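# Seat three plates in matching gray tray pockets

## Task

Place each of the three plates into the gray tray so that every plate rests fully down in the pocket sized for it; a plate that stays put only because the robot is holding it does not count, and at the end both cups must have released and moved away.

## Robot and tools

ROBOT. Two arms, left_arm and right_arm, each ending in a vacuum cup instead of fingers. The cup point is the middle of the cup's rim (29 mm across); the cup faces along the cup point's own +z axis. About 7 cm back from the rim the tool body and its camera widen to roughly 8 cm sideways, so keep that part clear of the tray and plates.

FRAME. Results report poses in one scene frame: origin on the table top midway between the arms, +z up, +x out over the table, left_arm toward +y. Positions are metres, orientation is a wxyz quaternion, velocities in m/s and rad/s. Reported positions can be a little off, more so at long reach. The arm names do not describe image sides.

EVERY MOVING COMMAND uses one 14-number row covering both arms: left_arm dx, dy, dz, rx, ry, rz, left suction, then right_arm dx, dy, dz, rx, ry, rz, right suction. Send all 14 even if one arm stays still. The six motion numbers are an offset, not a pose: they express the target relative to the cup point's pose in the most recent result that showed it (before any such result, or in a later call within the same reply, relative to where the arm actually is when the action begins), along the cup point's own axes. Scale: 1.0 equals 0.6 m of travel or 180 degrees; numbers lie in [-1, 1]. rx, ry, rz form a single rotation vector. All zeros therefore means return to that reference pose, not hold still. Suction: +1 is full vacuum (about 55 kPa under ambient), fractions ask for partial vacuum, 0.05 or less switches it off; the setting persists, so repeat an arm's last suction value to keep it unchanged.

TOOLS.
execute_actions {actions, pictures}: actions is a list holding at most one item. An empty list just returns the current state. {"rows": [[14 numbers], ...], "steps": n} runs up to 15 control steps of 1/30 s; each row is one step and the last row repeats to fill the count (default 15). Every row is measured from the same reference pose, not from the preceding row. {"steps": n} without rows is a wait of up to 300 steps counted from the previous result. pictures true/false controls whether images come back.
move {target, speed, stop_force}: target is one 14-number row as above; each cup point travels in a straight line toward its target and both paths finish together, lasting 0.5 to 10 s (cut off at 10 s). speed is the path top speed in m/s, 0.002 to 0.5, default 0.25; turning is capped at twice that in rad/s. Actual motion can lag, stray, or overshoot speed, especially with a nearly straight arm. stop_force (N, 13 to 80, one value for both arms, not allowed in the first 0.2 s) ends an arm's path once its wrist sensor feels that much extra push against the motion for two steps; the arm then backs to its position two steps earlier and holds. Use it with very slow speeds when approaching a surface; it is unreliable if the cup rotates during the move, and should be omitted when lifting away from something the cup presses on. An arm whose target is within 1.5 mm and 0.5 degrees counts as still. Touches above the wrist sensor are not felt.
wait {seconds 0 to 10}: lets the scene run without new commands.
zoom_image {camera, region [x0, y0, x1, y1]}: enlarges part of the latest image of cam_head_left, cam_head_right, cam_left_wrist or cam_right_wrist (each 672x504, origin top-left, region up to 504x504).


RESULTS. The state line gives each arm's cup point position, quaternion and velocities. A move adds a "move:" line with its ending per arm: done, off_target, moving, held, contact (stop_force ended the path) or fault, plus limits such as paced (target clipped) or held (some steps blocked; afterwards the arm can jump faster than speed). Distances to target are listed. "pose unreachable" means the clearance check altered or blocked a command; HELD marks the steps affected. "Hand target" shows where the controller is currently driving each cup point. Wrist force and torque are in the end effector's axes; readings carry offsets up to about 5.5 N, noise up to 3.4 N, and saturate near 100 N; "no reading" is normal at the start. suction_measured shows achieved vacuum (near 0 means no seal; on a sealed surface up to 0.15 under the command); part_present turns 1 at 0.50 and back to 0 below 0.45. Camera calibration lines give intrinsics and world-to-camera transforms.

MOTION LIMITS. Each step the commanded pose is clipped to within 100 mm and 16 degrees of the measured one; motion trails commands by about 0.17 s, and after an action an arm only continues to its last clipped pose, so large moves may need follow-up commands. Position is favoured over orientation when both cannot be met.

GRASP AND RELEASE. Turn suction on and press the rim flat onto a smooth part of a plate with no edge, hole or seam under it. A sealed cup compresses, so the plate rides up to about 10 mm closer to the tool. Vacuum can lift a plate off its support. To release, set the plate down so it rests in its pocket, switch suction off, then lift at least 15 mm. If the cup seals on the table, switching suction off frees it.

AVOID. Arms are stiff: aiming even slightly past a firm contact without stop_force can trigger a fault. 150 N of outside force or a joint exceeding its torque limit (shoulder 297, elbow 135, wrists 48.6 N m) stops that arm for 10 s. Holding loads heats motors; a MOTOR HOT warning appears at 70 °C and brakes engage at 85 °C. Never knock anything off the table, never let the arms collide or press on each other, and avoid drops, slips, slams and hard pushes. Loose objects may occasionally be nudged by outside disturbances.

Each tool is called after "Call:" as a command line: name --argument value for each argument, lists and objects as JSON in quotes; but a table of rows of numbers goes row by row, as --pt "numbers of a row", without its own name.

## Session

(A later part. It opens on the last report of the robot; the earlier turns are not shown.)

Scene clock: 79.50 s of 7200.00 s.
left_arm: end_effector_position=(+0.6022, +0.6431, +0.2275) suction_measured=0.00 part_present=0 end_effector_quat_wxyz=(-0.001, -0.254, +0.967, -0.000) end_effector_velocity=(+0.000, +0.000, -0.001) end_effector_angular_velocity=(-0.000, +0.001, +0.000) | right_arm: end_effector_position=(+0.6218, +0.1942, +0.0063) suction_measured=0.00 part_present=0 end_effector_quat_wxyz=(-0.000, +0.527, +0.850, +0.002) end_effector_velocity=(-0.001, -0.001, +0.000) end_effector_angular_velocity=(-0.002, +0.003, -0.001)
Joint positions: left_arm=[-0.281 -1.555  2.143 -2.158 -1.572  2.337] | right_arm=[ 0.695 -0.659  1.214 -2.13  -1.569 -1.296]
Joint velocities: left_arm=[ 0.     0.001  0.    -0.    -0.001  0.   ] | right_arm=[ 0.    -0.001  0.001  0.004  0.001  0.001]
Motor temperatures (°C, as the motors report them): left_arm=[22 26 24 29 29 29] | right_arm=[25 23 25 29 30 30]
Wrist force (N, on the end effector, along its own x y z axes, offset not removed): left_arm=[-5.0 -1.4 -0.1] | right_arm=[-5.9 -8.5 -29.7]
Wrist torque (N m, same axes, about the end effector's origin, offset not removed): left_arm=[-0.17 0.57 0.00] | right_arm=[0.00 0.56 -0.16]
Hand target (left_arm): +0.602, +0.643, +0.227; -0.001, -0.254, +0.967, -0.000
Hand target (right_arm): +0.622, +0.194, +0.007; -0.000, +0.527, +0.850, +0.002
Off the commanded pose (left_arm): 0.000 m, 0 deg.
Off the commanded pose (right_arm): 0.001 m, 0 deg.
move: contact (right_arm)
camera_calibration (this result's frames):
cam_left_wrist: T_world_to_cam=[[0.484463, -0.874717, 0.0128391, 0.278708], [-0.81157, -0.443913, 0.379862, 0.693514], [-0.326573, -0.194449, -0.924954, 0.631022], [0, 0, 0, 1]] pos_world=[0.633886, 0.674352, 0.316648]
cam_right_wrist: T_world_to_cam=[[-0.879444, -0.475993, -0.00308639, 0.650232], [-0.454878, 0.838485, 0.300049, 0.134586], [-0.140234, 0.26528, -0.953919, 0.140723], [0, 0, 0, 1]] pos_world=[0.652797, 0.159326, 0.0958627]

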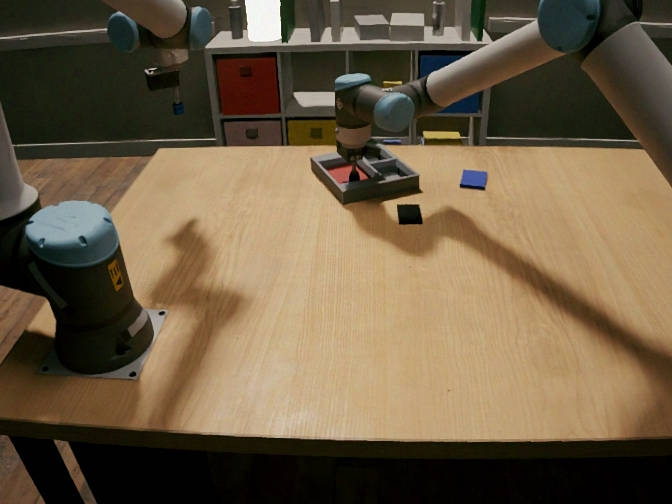

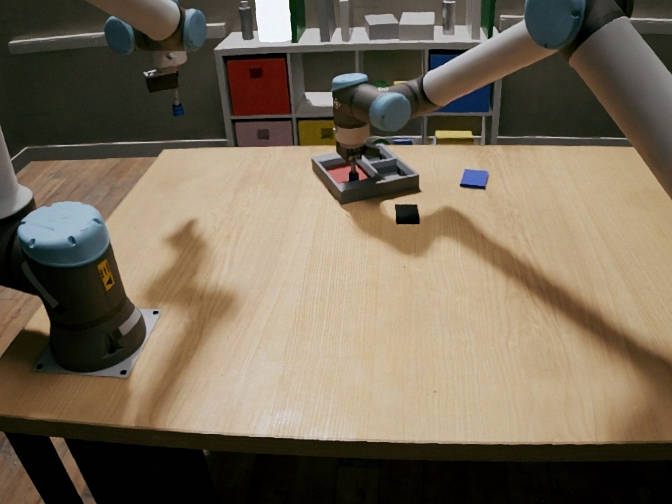

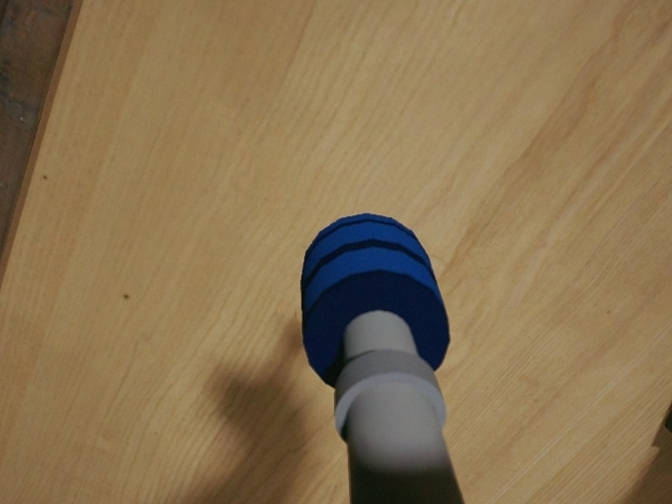

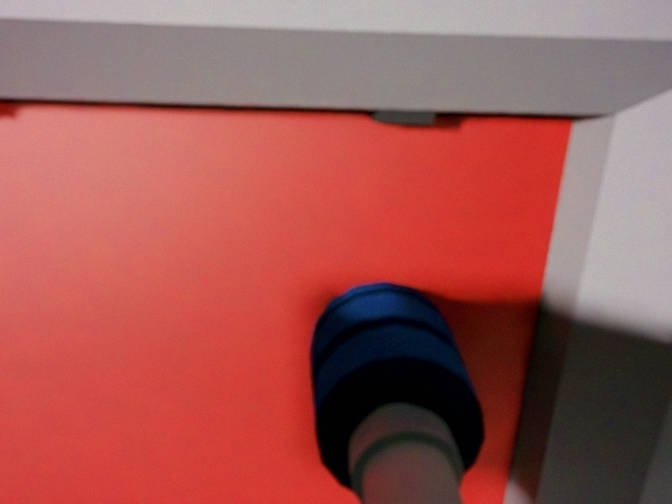

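Call:
move --target '[0,0,0,0,0,0,0,0,0,-0.028,0,0,0,0]' --speed 0.05

Call:
move --target '[0,0,0,0,0,0,0,0,0.135,0,0,0,0,0]' --speed 0.1

Call:
move --target '[0,0,0,0,0,0,0,0,0,0.032,0,0,0,0]' --speed 0.008 --stop_force 18

Call:
move --target '[0,0,0,0,0,0,0,0,0,-0.09,0,0,0,0]' --speed 0.08

Call:
move --target '[0,0,0,0,0,0,0,-0.12,-0.07,-0.12,0,0,0,0]' --speed 0.15

Scene clock: 84.40 s of 7200.00 s.
left_arm: end_effector_position=(+0.6022, +0.6431, +0.2275) suction_measured=0.00 part_present=0 end_effector_quat_wxyz=(-0.001, -0.254, +0.967, -0.000) end_effector_velocity=(+0.000, -0.000, +0.000) end_effector_angular_velocity=(+0.000, -0.001, -0.000) | right_arm: end_effector_position=(+0.6217, +0.1942, +0.0229) suction_measured=0.00 part_present=0 end_effector_quat_wxyz=(-0.000, +0.527, +0.850, +0.002) end_effector_velocity=(+0.000, +0.000, +0.002) end_effector_angular_velocity=(-0.000, -0.001, -0.000)
Joint positions: left_arm=[-0.281 -1.555  2.143 -2.158 -1.572  2.337] | right_arm=[ 0.695 -0.674  1.21  -2.11  -1.569 -1.296]
Joint velocities: left_arm=[-0. -0. -0. -0.  0. -0.] | right_arm=[ 0.    -0.002 -0.001  0.003 -0.001  0.001]
Motor temperatures (°C, as the motors report them): left_arm=[22 26 24 29 29 29] | right_arm=[25 23 25 29 30 30]
Wrist force (N, on the end effector, along its own x y z axes, offset not removed): left_arm=[-1.7 -2.3 3.0] | right_arm=[-1.2 2.0 0.3]
Wrist torque (N m, same axes, about the end effector's origin, offset not removed): left_arm=[-0.27 0.06 -0.22] | right_arm=[0.36 0.25 -0.14]
Hand target (left_arm): +0.602, +0.643, +0.227; -0.001, -0.254, +0.967, -0.000
Hand target (right_arm): +0.622, +0.194, +0.023; -0.000, +0.527, +0.850, +0.002
Off the commanded pose (left_arm): 0.000 m, 0 deg.
Off the commanded pose (right_arm): 0.000 m, 0 deg.
After step 90, 1.07 s passed at rest.
move: done
camera_calibration (this result's frames):
cam_left_wrist: T_world_to_cam=[[0.484463, -0.874718, 0.0128393, 0.278708], [-0.81157, -0.443913, 0.379862, 0.693514], [-0.326573, -0.194449, -0.924954, 0.631022], [0, 0, 0, 1]] pos_world=[0.633886, 0.674352, 0.316648]
cam_right_wrist: T_world_to_cam=[[-0.879444, -0.475993, -0.00306795, 0.650246], [-0.454873, 0.838489, 0.300045, 0.129619], [-0.140247, 0.265268, -0.95392, 0.156547], [0, 0, 0, 1]] pos_world=[0.65277, 0.159302, 0.112437]

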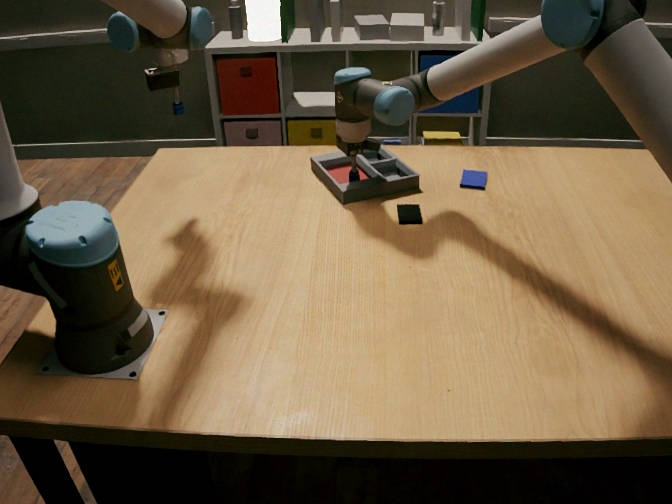

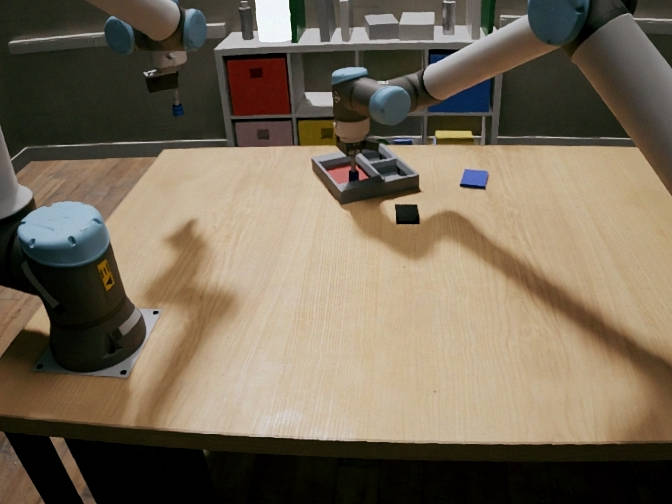

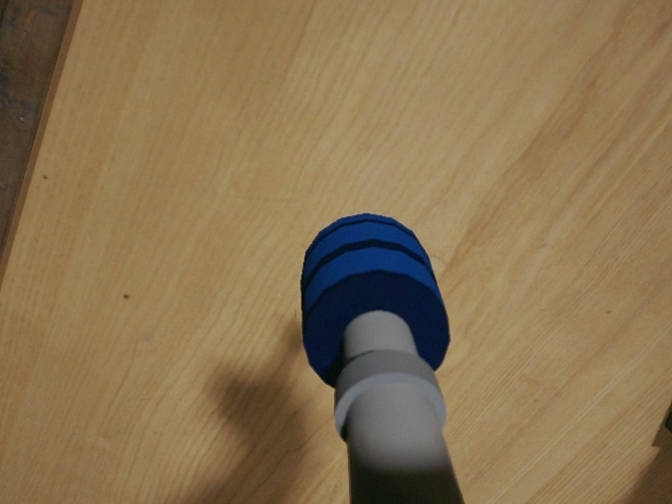

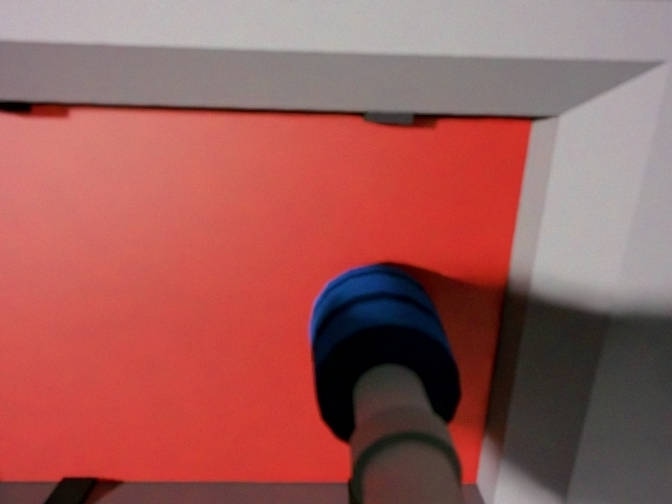

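Scene clock: 85.70 s of 7200.00 s.
left_arm: end_effector_position=(+0.6022, +0.6431, +0.2275) suction_measured=0.00 part_present=0 end_effector_quat_wxyz=(-0.001, -0.254, +0.967, -0.000) end_effector_velocity=(-0.001, +0.000, -0.001) end_effector_angular_velocity=(+0.001, +0.004, +0.000) | right_arm: end_effector_position=(+0.6941, +0.2299, +0.0230) suction_measured=0.00 part_present=0 end_effector_quat_wxyz=(-0.000, +0.527, +0.850, +0.002) end_effector_velocity=(+0.002, +0.002, +0.000) end_effector_angular_velocity=(+0.001, +0.001, +0.001)
Joint positions: left_arm=[-0.281 -1.555  2.143 -2.158 -1.572  2.337] | right_arm=[ 0.676 -0.552  0.967 -1.99  -1.569 -1.315]
Joint velocities: left_arm=[ 0.     0.002  0.001  0.002 -0.001 -0.   ] | right_arm=[-0.     0.005 -0.01   0.006  0.002 -0.001]
Motor temperatures (°C, as the motors report them): left_arm=[22 26 24 29 29 29] | right_arm=[25 23 25 29 30 30]
Wrist force (N, on the end effector, along its own x y z axes, offset not removed): left_arm=[-4.6 0.5 -0.5] | right_arm=[-3.1 -2.1 1.3]
Wrist torque (N m, same axes, about the end effector's origin, offset not removed): left_arm=[0.23 0.40 0.04] | right_arm=[-0.28 0.54 -0.15]
Hand target (left_arm): +0.602, +0.643, +0.227; -0.001, -0.254, +0.967, -0.000
Hand target (right_arm): +0.694, +0.230, +0.023; -0.000, +0.527, +0.850, +0.002
Off the commanded pose (left_arm): 0.000 m, 0 deg.
Off the commanded pose (right_arm): 0.000 m, 0 deg.
move: done
camera_calibration (this result's frames):
cam_left_wrist: T_world_to_cam=[[0.484463, -0.874718, 0.0128392, 0.278708], [-0.81157, -0.443913, 0.379862, 0.693514], [-0.326573, -0.194449, -0.924954, 0.631022], [0, 0, 0, 1]] pos_world=[0.633886, 0.674352, 0.316648]
cam_right_wrist: T_world_to_cam=[[-0.879443, -0.475994, -0.00318969, 0.730848], [-0.454894, 0.838446, 0.300133, 0.13256], [-0.140187, 0.2654, -0.953892, 0.157286], [0, 0, 0, 1]] pos_world=[0.725089, 0.194991, 0.11258]

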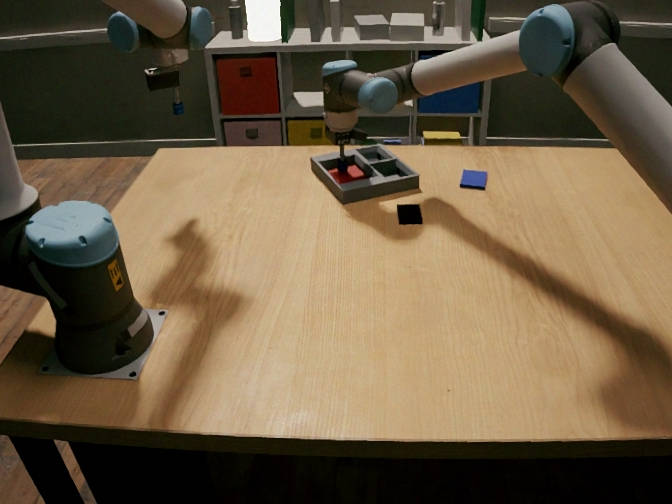

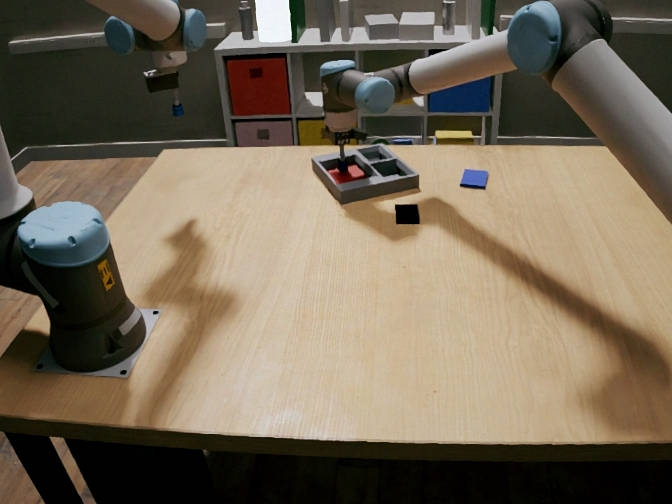

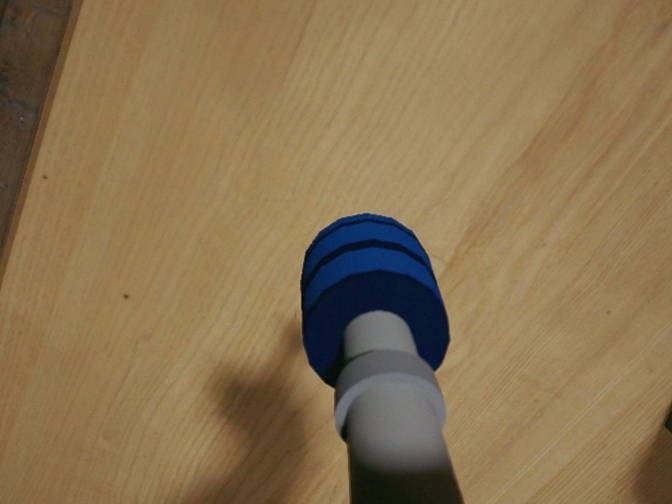

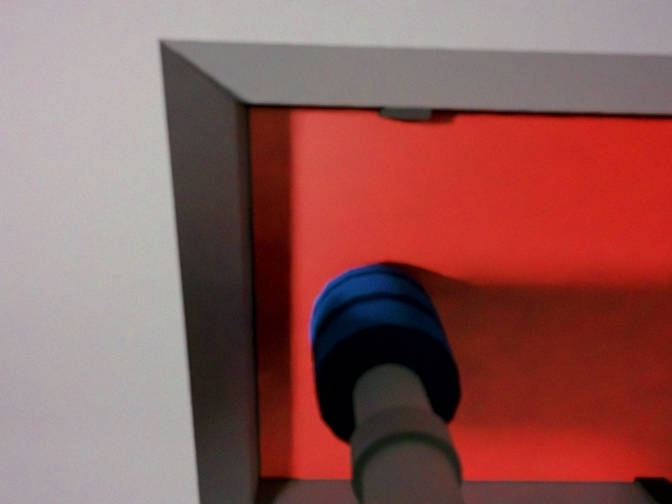

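Scene clock: 88.17 s of 7200.00 s.
left_arm: end_effector_position=(+0.6022, +0.6431, +0.2275) suction_measured=0.00 part_present=0 end_effector_quat_wxyz=(-0.001, -0.254, +0.967, -0.000) end_effector_velocity=(-0.000, +0.001, -0.000) end_effector_angular_velocity=(+0.001, +0.001, +0.001) | right_arm: end_effector_position=(+0.6941, +0.2299, +0.0064) suction_measured=0.00 part_present=0 end_effector_quat_wxyz=(-0.000, +0.527, +0.850, +0.002) end_effector_velocity=(-0.001, -0.001, +0.000) end_effector_angular_velocity=(-0.002, +0.003, -0.001)
Joint positions: left_arm=[-0.281 -1.555  2.143 -2.158 -1.572  2.337] | right_arm=[ 0.676 -0.538  0.972 -2.008 -1.569 -1.315]
Joint velocities: left_arm=[ 0.001  0.    -0.     0.001  0.     0.   ] | right_arm=[ 0.    -0.001  0.002  0.004  0.001  0.001]
Motor temperatures (°C, as the motors report them): left_arm=[22 26 24 29 29 29] | right_arm=[25 23 25 29 30 30]
Wrist force (N, on the end effector, along its own x y z axes, offset not removed): left_arm=[-2.9 -0.8 0.3] | right_arm=[-5.6 -8.4 -31.0]
Wrist torque (N m, same axes, about the end effector's origin, offset not removed): left_arm=[-0.13 0.34 -0.03] | right_arm=[0.11 0.46 -0.20]
Hand target (left_arm): +0.602, +0.643, +0.227; -0.001, -0.254, +0.967, -0.000
Hand target (right_arm): +0.694, +0.230, +0.007; -0.000, +0.527, +0.850, +0.002
Off the commanded pose (left_arm): 0.000 m, 0 deg.
Off the commanded pose (right_arm): 0.003 m, 0 deg.
move: contact (right_arm)
camera_calibration (this result's frames):
cam_left_wrist: T_world_to_cam=[[0.484463, -0.874717, 0.0128392, 0.278708], [-0.81157, -0.443913, 0.379862, 0.693514], [-0.326573, -0.194449, -0.924954, 0.631022], [0, 0, 0, 1]] pos_world=[0.633886, 0.674352, 0.316648]
cam_right_wrist: T_world_to_cam=[[-0.879442, -0.475994, -0.00337659, 0.730885], [-0.454937, 0.838408, 0.300172, 0.137565], [-0.140049, 0.26552, -0.953879, 0.141364], [0, 0, 0, 1]] pos_world=[0.725152, 0.195026, 0.096019]

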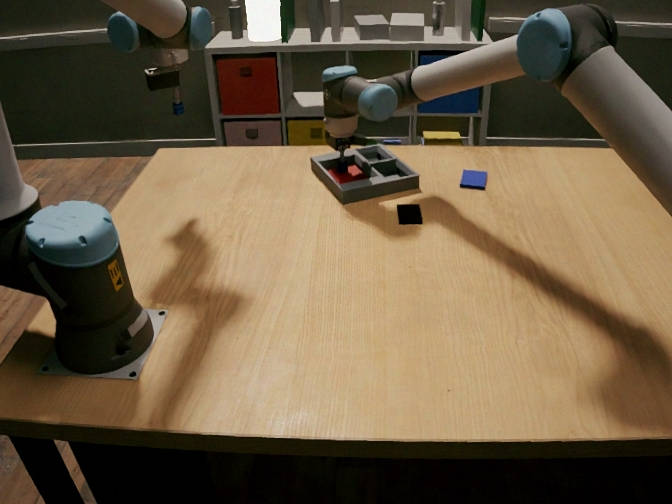

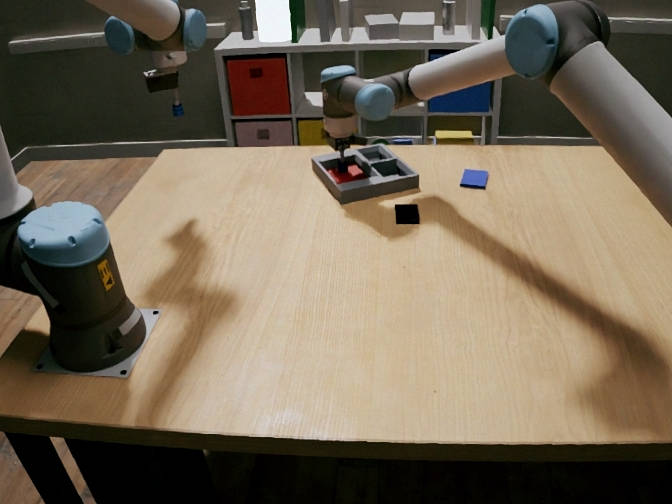

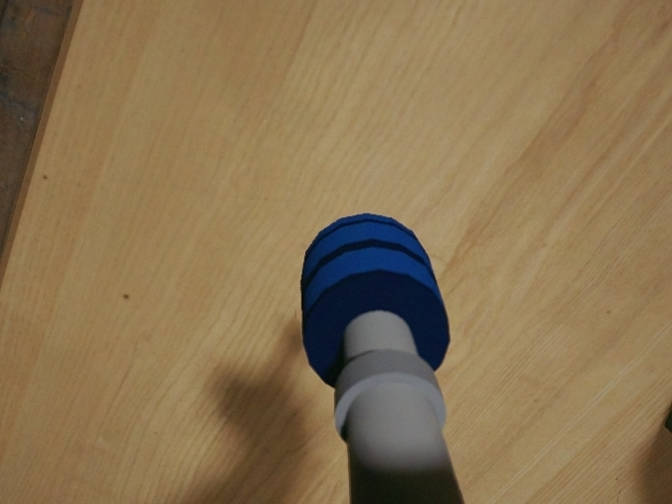

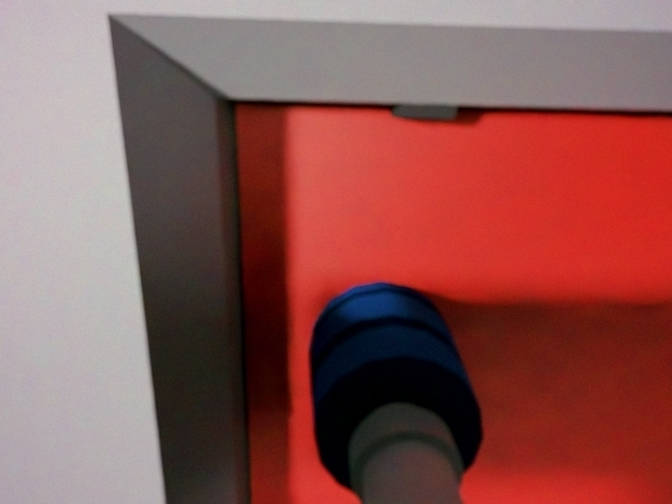

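Scene clock: 89.30 s of 7200.00 s.
left_arm: end_effector_position=(+0.6022, +0.6431, +0.2275) suction_measured=0.00 part_present=0 end_effector_quat_wxyz=(-0.001, -0.254, +0.967, -0.000) end_effector_velocity=(+0.000, -0.000, +0.000) end_effector_angular_velocity=(-0.000, -0.001, +0.000) | right_arm: end_effector_position=(+0.6940, +0.2298, +0.0602) suction_measured=0.00 part_present=0 end_effector_quat_wxyz=(-0.000, +0.527, +0.850, +0.002) end_effector_velocity=(-0.000, +0.001, +0.003) end_effector_angular_velocity=(+0.002, +0.001, -0.000)
Joint positions: left_arm=[-0.281 -1.555  2.143 -2.158 -1.572  2.337] | right_arm=[ 0.676 -0.581  0.953 -1.948 -1.569 -1.315]
Joint velocities: left_arm=[ 0.     0.    -0.    -0.001 -0.    -0.   ] | right_arm=[-0.    -0.002 -0.002  0.003  0.002  0.   ]
Motor temperatures (°C, as the motors report them): left_arm=[22 26 24 29 29 29] | right_arm=[25 23 25 29 30 30]
Wrist force (N, on the end effector, along its own x y z axes, offset not removed): left_arm=[-2.4 -0.4 0.4] | right_arm=[-3.3 1.2 0.8]
Wrist torque (N m, same axes, about the end effector's origin, offset not removed): left_arm=[0.13 0.14 -0.10] | right_arm=[0.25 0.52 -0.18]
Hand target (left_arm): +0.602, +0.643, +0.227; -0.001, -0.254, +0.967, -0.000
Hand target (right_arm): +0.694, +0.230, +0.060; -0.000, +0.527, +0.850, +0.002
Off the commanded pose (left_arm): 0.000 m, 0 deg.
Off the commanded pose (right_arm): 0.000 m, 0 deg.
move: done
camera_calibration (this result's frames):
cam_left_wrist: T_world_to_cam=[[0.484463, -0.874718, 0.0128392, 0.278708], [-0.81157, -0.443913, 0.379862, 0.693514], [-0.326573, -0.194449, -0.924954, 0.631022], [0, 0, 0, 1]] pos_world=[0.633886, 0.674352, 0.316648]
cam_right_wrist: T_world_to_cam=[[-0.879446, -0.475987, -0.00336895, 0.730945], [-0.454929, 0.838414, 0.300171, 0.121451], [-0.140053, 0.265516, -0.95388, 0.192645], [0, 0, 0, 1]] pos_world=[0.725058, 0.194944, 0.149767]

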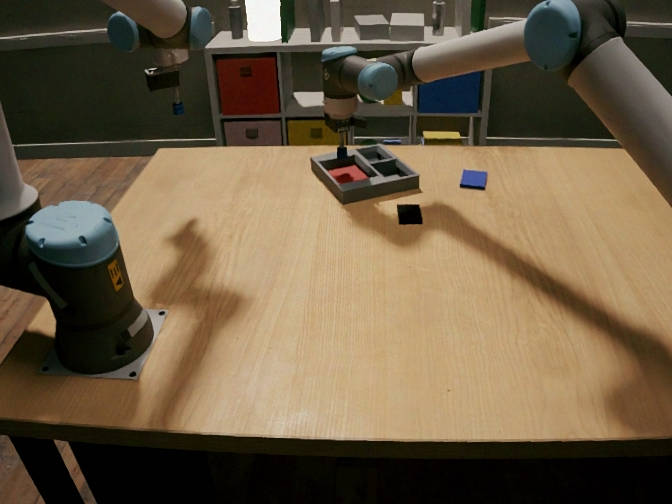

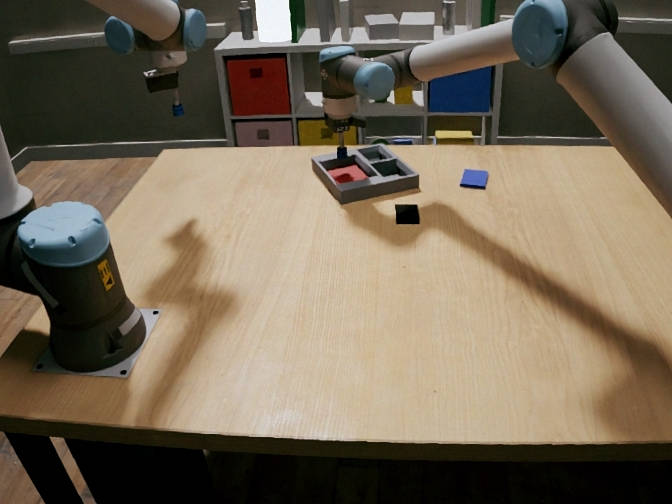

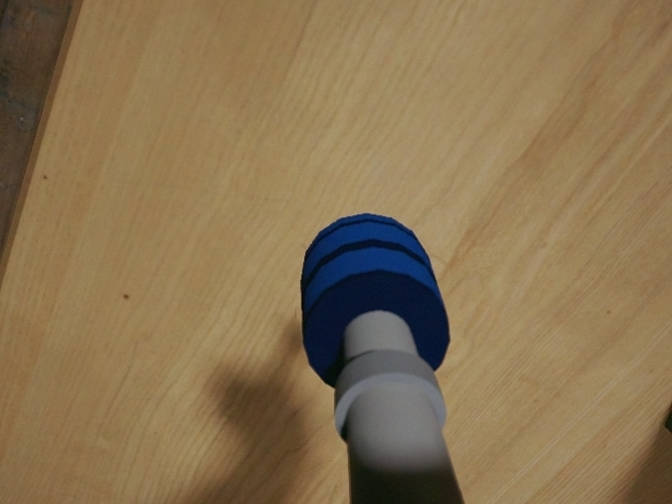

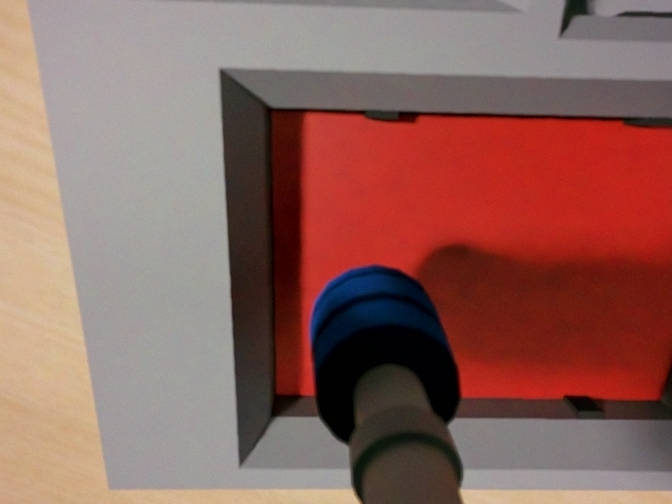

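Scene clock: 90.57 s of 7200.00 s.
left_arm: end_effector_position=(+0.6022, +0.6431, +0.2275) suction_measured=0.00 part_present=0 end_effector_quat_wxyz=(-0.001, -0.254, +0.967, -0.000) end_effector_velocity=(+0.000, -0.000, +0.001) end_effector_angular_velocity=(-0.000, -0.003, -0.001) | right_arm: end_effector_position=(+0.6883, +0.1468, +0.1319) suction_measured=0.00 part_present=0 end_effector_quat_wxyz=(-0.000, +0.527, +0.850, +0.002) end_effector_velocity=(-0.001, -0.002, +0.001) end_effector_angular_velocity=(+0.001, +0.001, +0.000)
Joint positions: left_arm=[-0.281 -1.555  2.143 -2.158 -1.572  2.337] | right_arm=[ 0.623 -0.748  1.137 -1.964 -1.569 -1.368]
Joint velocities: left_arm=[-0.001 -0.001 -0.    -0.002  0.001  0.   ] | right_arm=[-0.001 -0.004  0.004 -0.     0.002 -0.001]
Motor temperatures (°C, as the motors report them): left_arm=[22 26 24 29 29 29] | right_arm=[25 23 25 29 30 30]
Wrist force (N, on the end effector, along its own x y z axes, offset not removed): left_arm=[-1.5 -3.8 0.7] | right_arm=[-2.6 1.2 -0.8]
Wrist torque (N m, same axes, about the end effector's origin, offset not removed): left_arm=[-0.33 -0.05 -0.04] | right_arm=[0.21 0.42 -0.10]
Hand target (left_arm): +0.602, +0.643, +0.227; -0.001, -0.254, +0.967, -0.000
Hand target (right_arm): +0.688, +0.147, +0.132; -0.000, +0.527, +0.850, +0.002
Off the commanded pose (left_arm): 0.000 m, 0 deg.
Off the commanded pose (right_arm): 0.000 m, 0 deg.
move: done
camera_calibration (this result's frames):
cam_left_wrist: T_world_to_cam=[[0.484463, -0.874717, 0.0128391, 0.278708], [-0.81157, -0.443913, 0.379863, 0.693514], [-0.326573, -0.194449, -0.924954, 0.631022], [0, 0, 0, 1]] pos_world=[0.633886, 0.674352, 0.316648]
cam_right_wrist: T_world_to_cam=[[-0.879445, -0.475988, -0.0034398, 0.686595], [-0.454985, 0.838473, 0.29992, 0.167022], [-0.139874, 0.265328, -0.953958, 0.2822], [0, 0, 0, 1]] pos_world=[0.719287, 0.111892, 0.221476]

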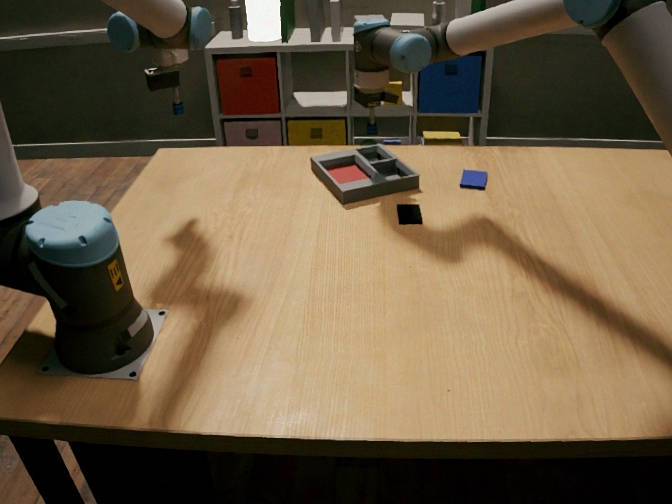

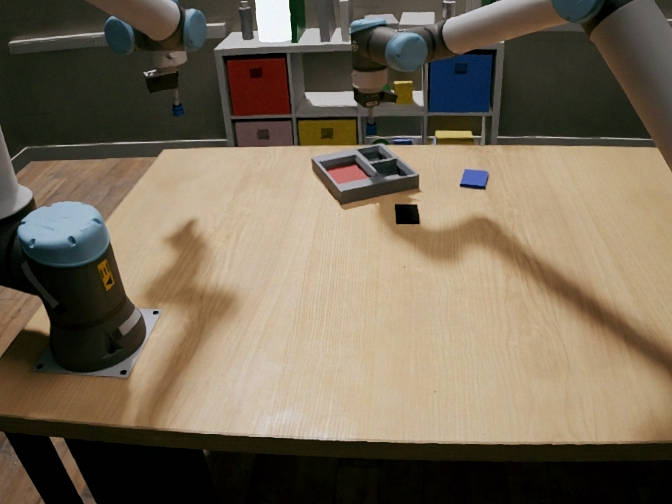

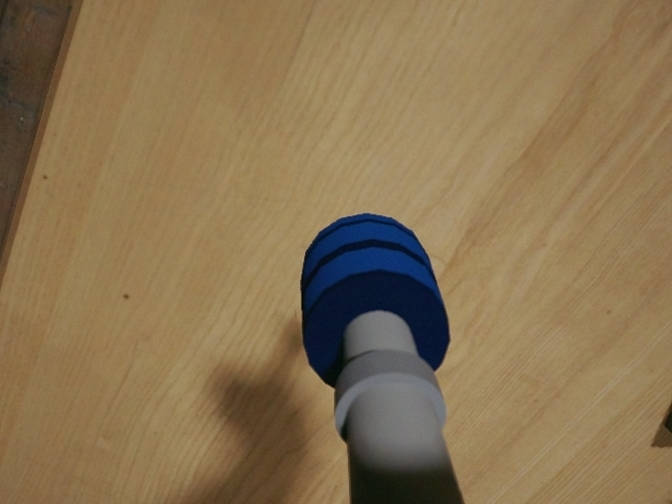

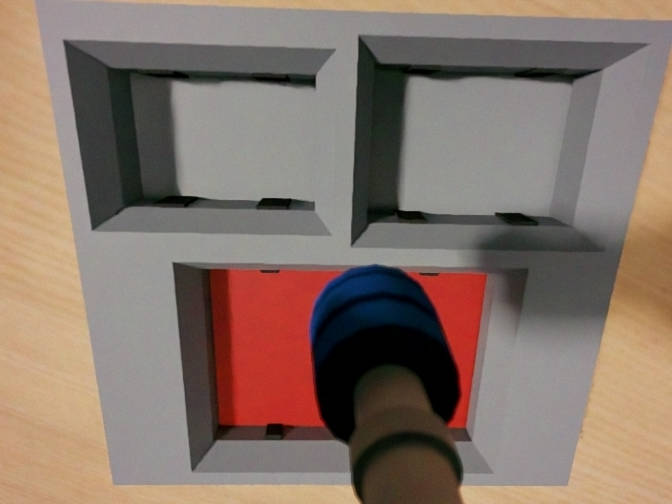

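Call:
move --target '[0,0,0,0,0,0,0,-0.389,-0.239,0.12,0,0,0.209,0]' --speed 0.25

Scene clock: 99.53 s of 7200.00 s.
left_arm: end_effector_position=(+0.6022, +0.6431, +0.2275) suction_measured=0.00 part_present=0 end_effector_quat_wxyz=(-0.001, -0.254, +0.967, -0.000) end_effector_velocity=(-0.000, +0.000, +0.000) end_effector_angular_velocity=(+0.001, +0.000, +0.000) | right_arm: end_effector_position=(+0.6636, -0.1258, +0.0595) suction_measured=0.00 part_present=0 end_effector_quat_wxyz=(-0.000, +0.773, +0.635, +0.002) end_effector_velocity=(-0.001, -0.003, -0.001) end_effector_angular_velocity=(-0.001, +0.000, -0.004)
Joint positions: left_arm=[-0.281 -1.555  2.143 -2.158 -1.572  2.337] | right_arm=[ 0.403 -0.971  1.695 -2.299 -1.569 -0.932]
Joint velocities: left_arm=[ 0.    -0.    -0.     0.001  0.    -0.   ] | right_arm=[-0.002 -0.001  0.005 -0.003 -0.001  0.002]
Motor temperatures (°C, as the motors report them): left_arm=[22 26 24 29 29 29] | right_arm=[25 23 25 29 30 30]
Wrist force (N, on the end effector, along its own x y z axes, offset not removed): left_arm=[-6.0 -4.5 -1.8] | right_arm=[-3.4 0.6 0.3]
Wrist torque (N m, same axes, about the end effector's origin, offset not removed): left_arm=[-0.58 0.60 -0.05] | right_arm=[0.07 0.58 -0.19]
Hand target (left_arm): +0.602, +0.643, +0.227; -0.001, -0.254, +0.967, -0.000
Hand target (right_arm): +0.664, -0.126, +0.059; -0.000, +0.773, +0.634, +0.002
Off the commanded pose (left_arm): 0.000 m, 0 deg.
Off the commanded pose (right_arm): 0.001 m, 0 deg.
After step 90, 4.03 s passed at rest.
move: done
camera_calibration (this result's frames):
cam_left_wrist: T_world_to_cam=[[0.484463, -0.874717, 0.0128392, 0.278708], [-0.81157, -0.443913, 0.379862, 0.693514], [-0.326573, -0.194449, -0.924954, 0.631022], [0, 0, 0, 1]] pos_world=[0.633886, 0.674352, 0.316648]
cam_right_wrist: T_world_to_cam=[[-0.987226, 0.159318, -0.00189142, 0.686205], [0.151345, 0.941402, 0.301425, 0.0165117], [0.049803, 0.297289, -0.953488, 0.160139], [0, 0, 0, 1]] pos_world=[0.666964, -0.172476, 0.149012]

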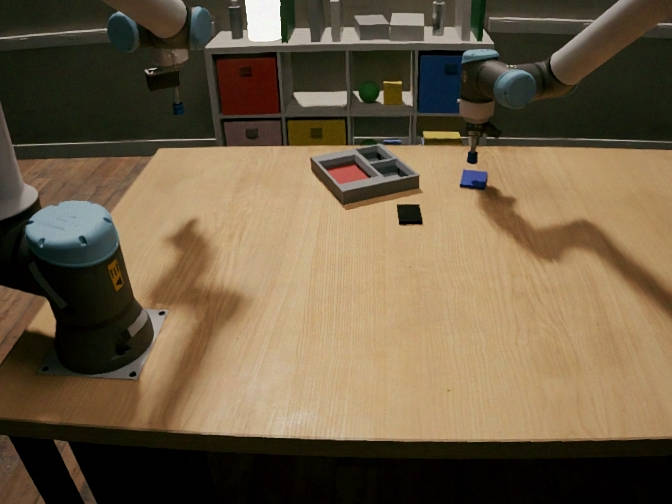

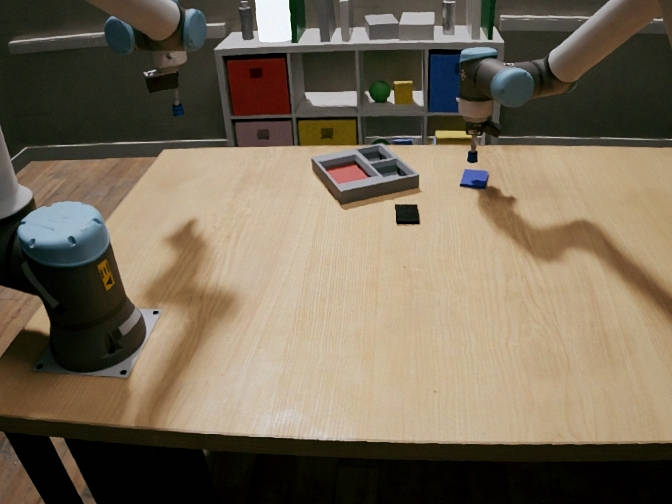

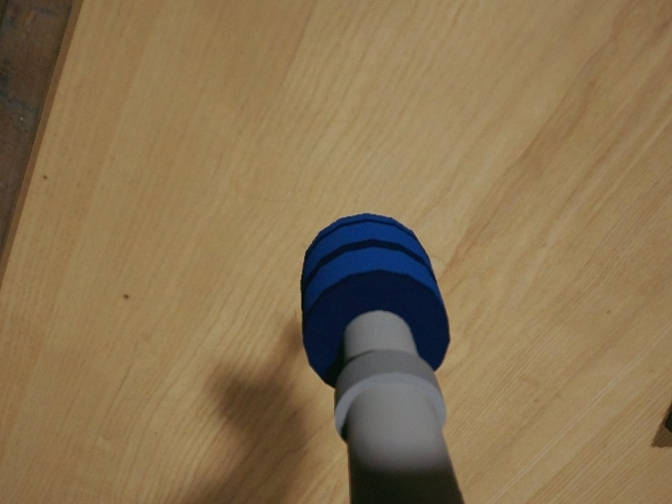

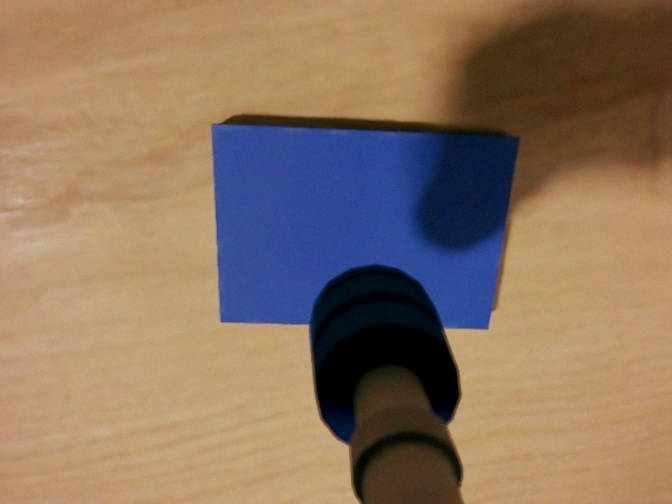

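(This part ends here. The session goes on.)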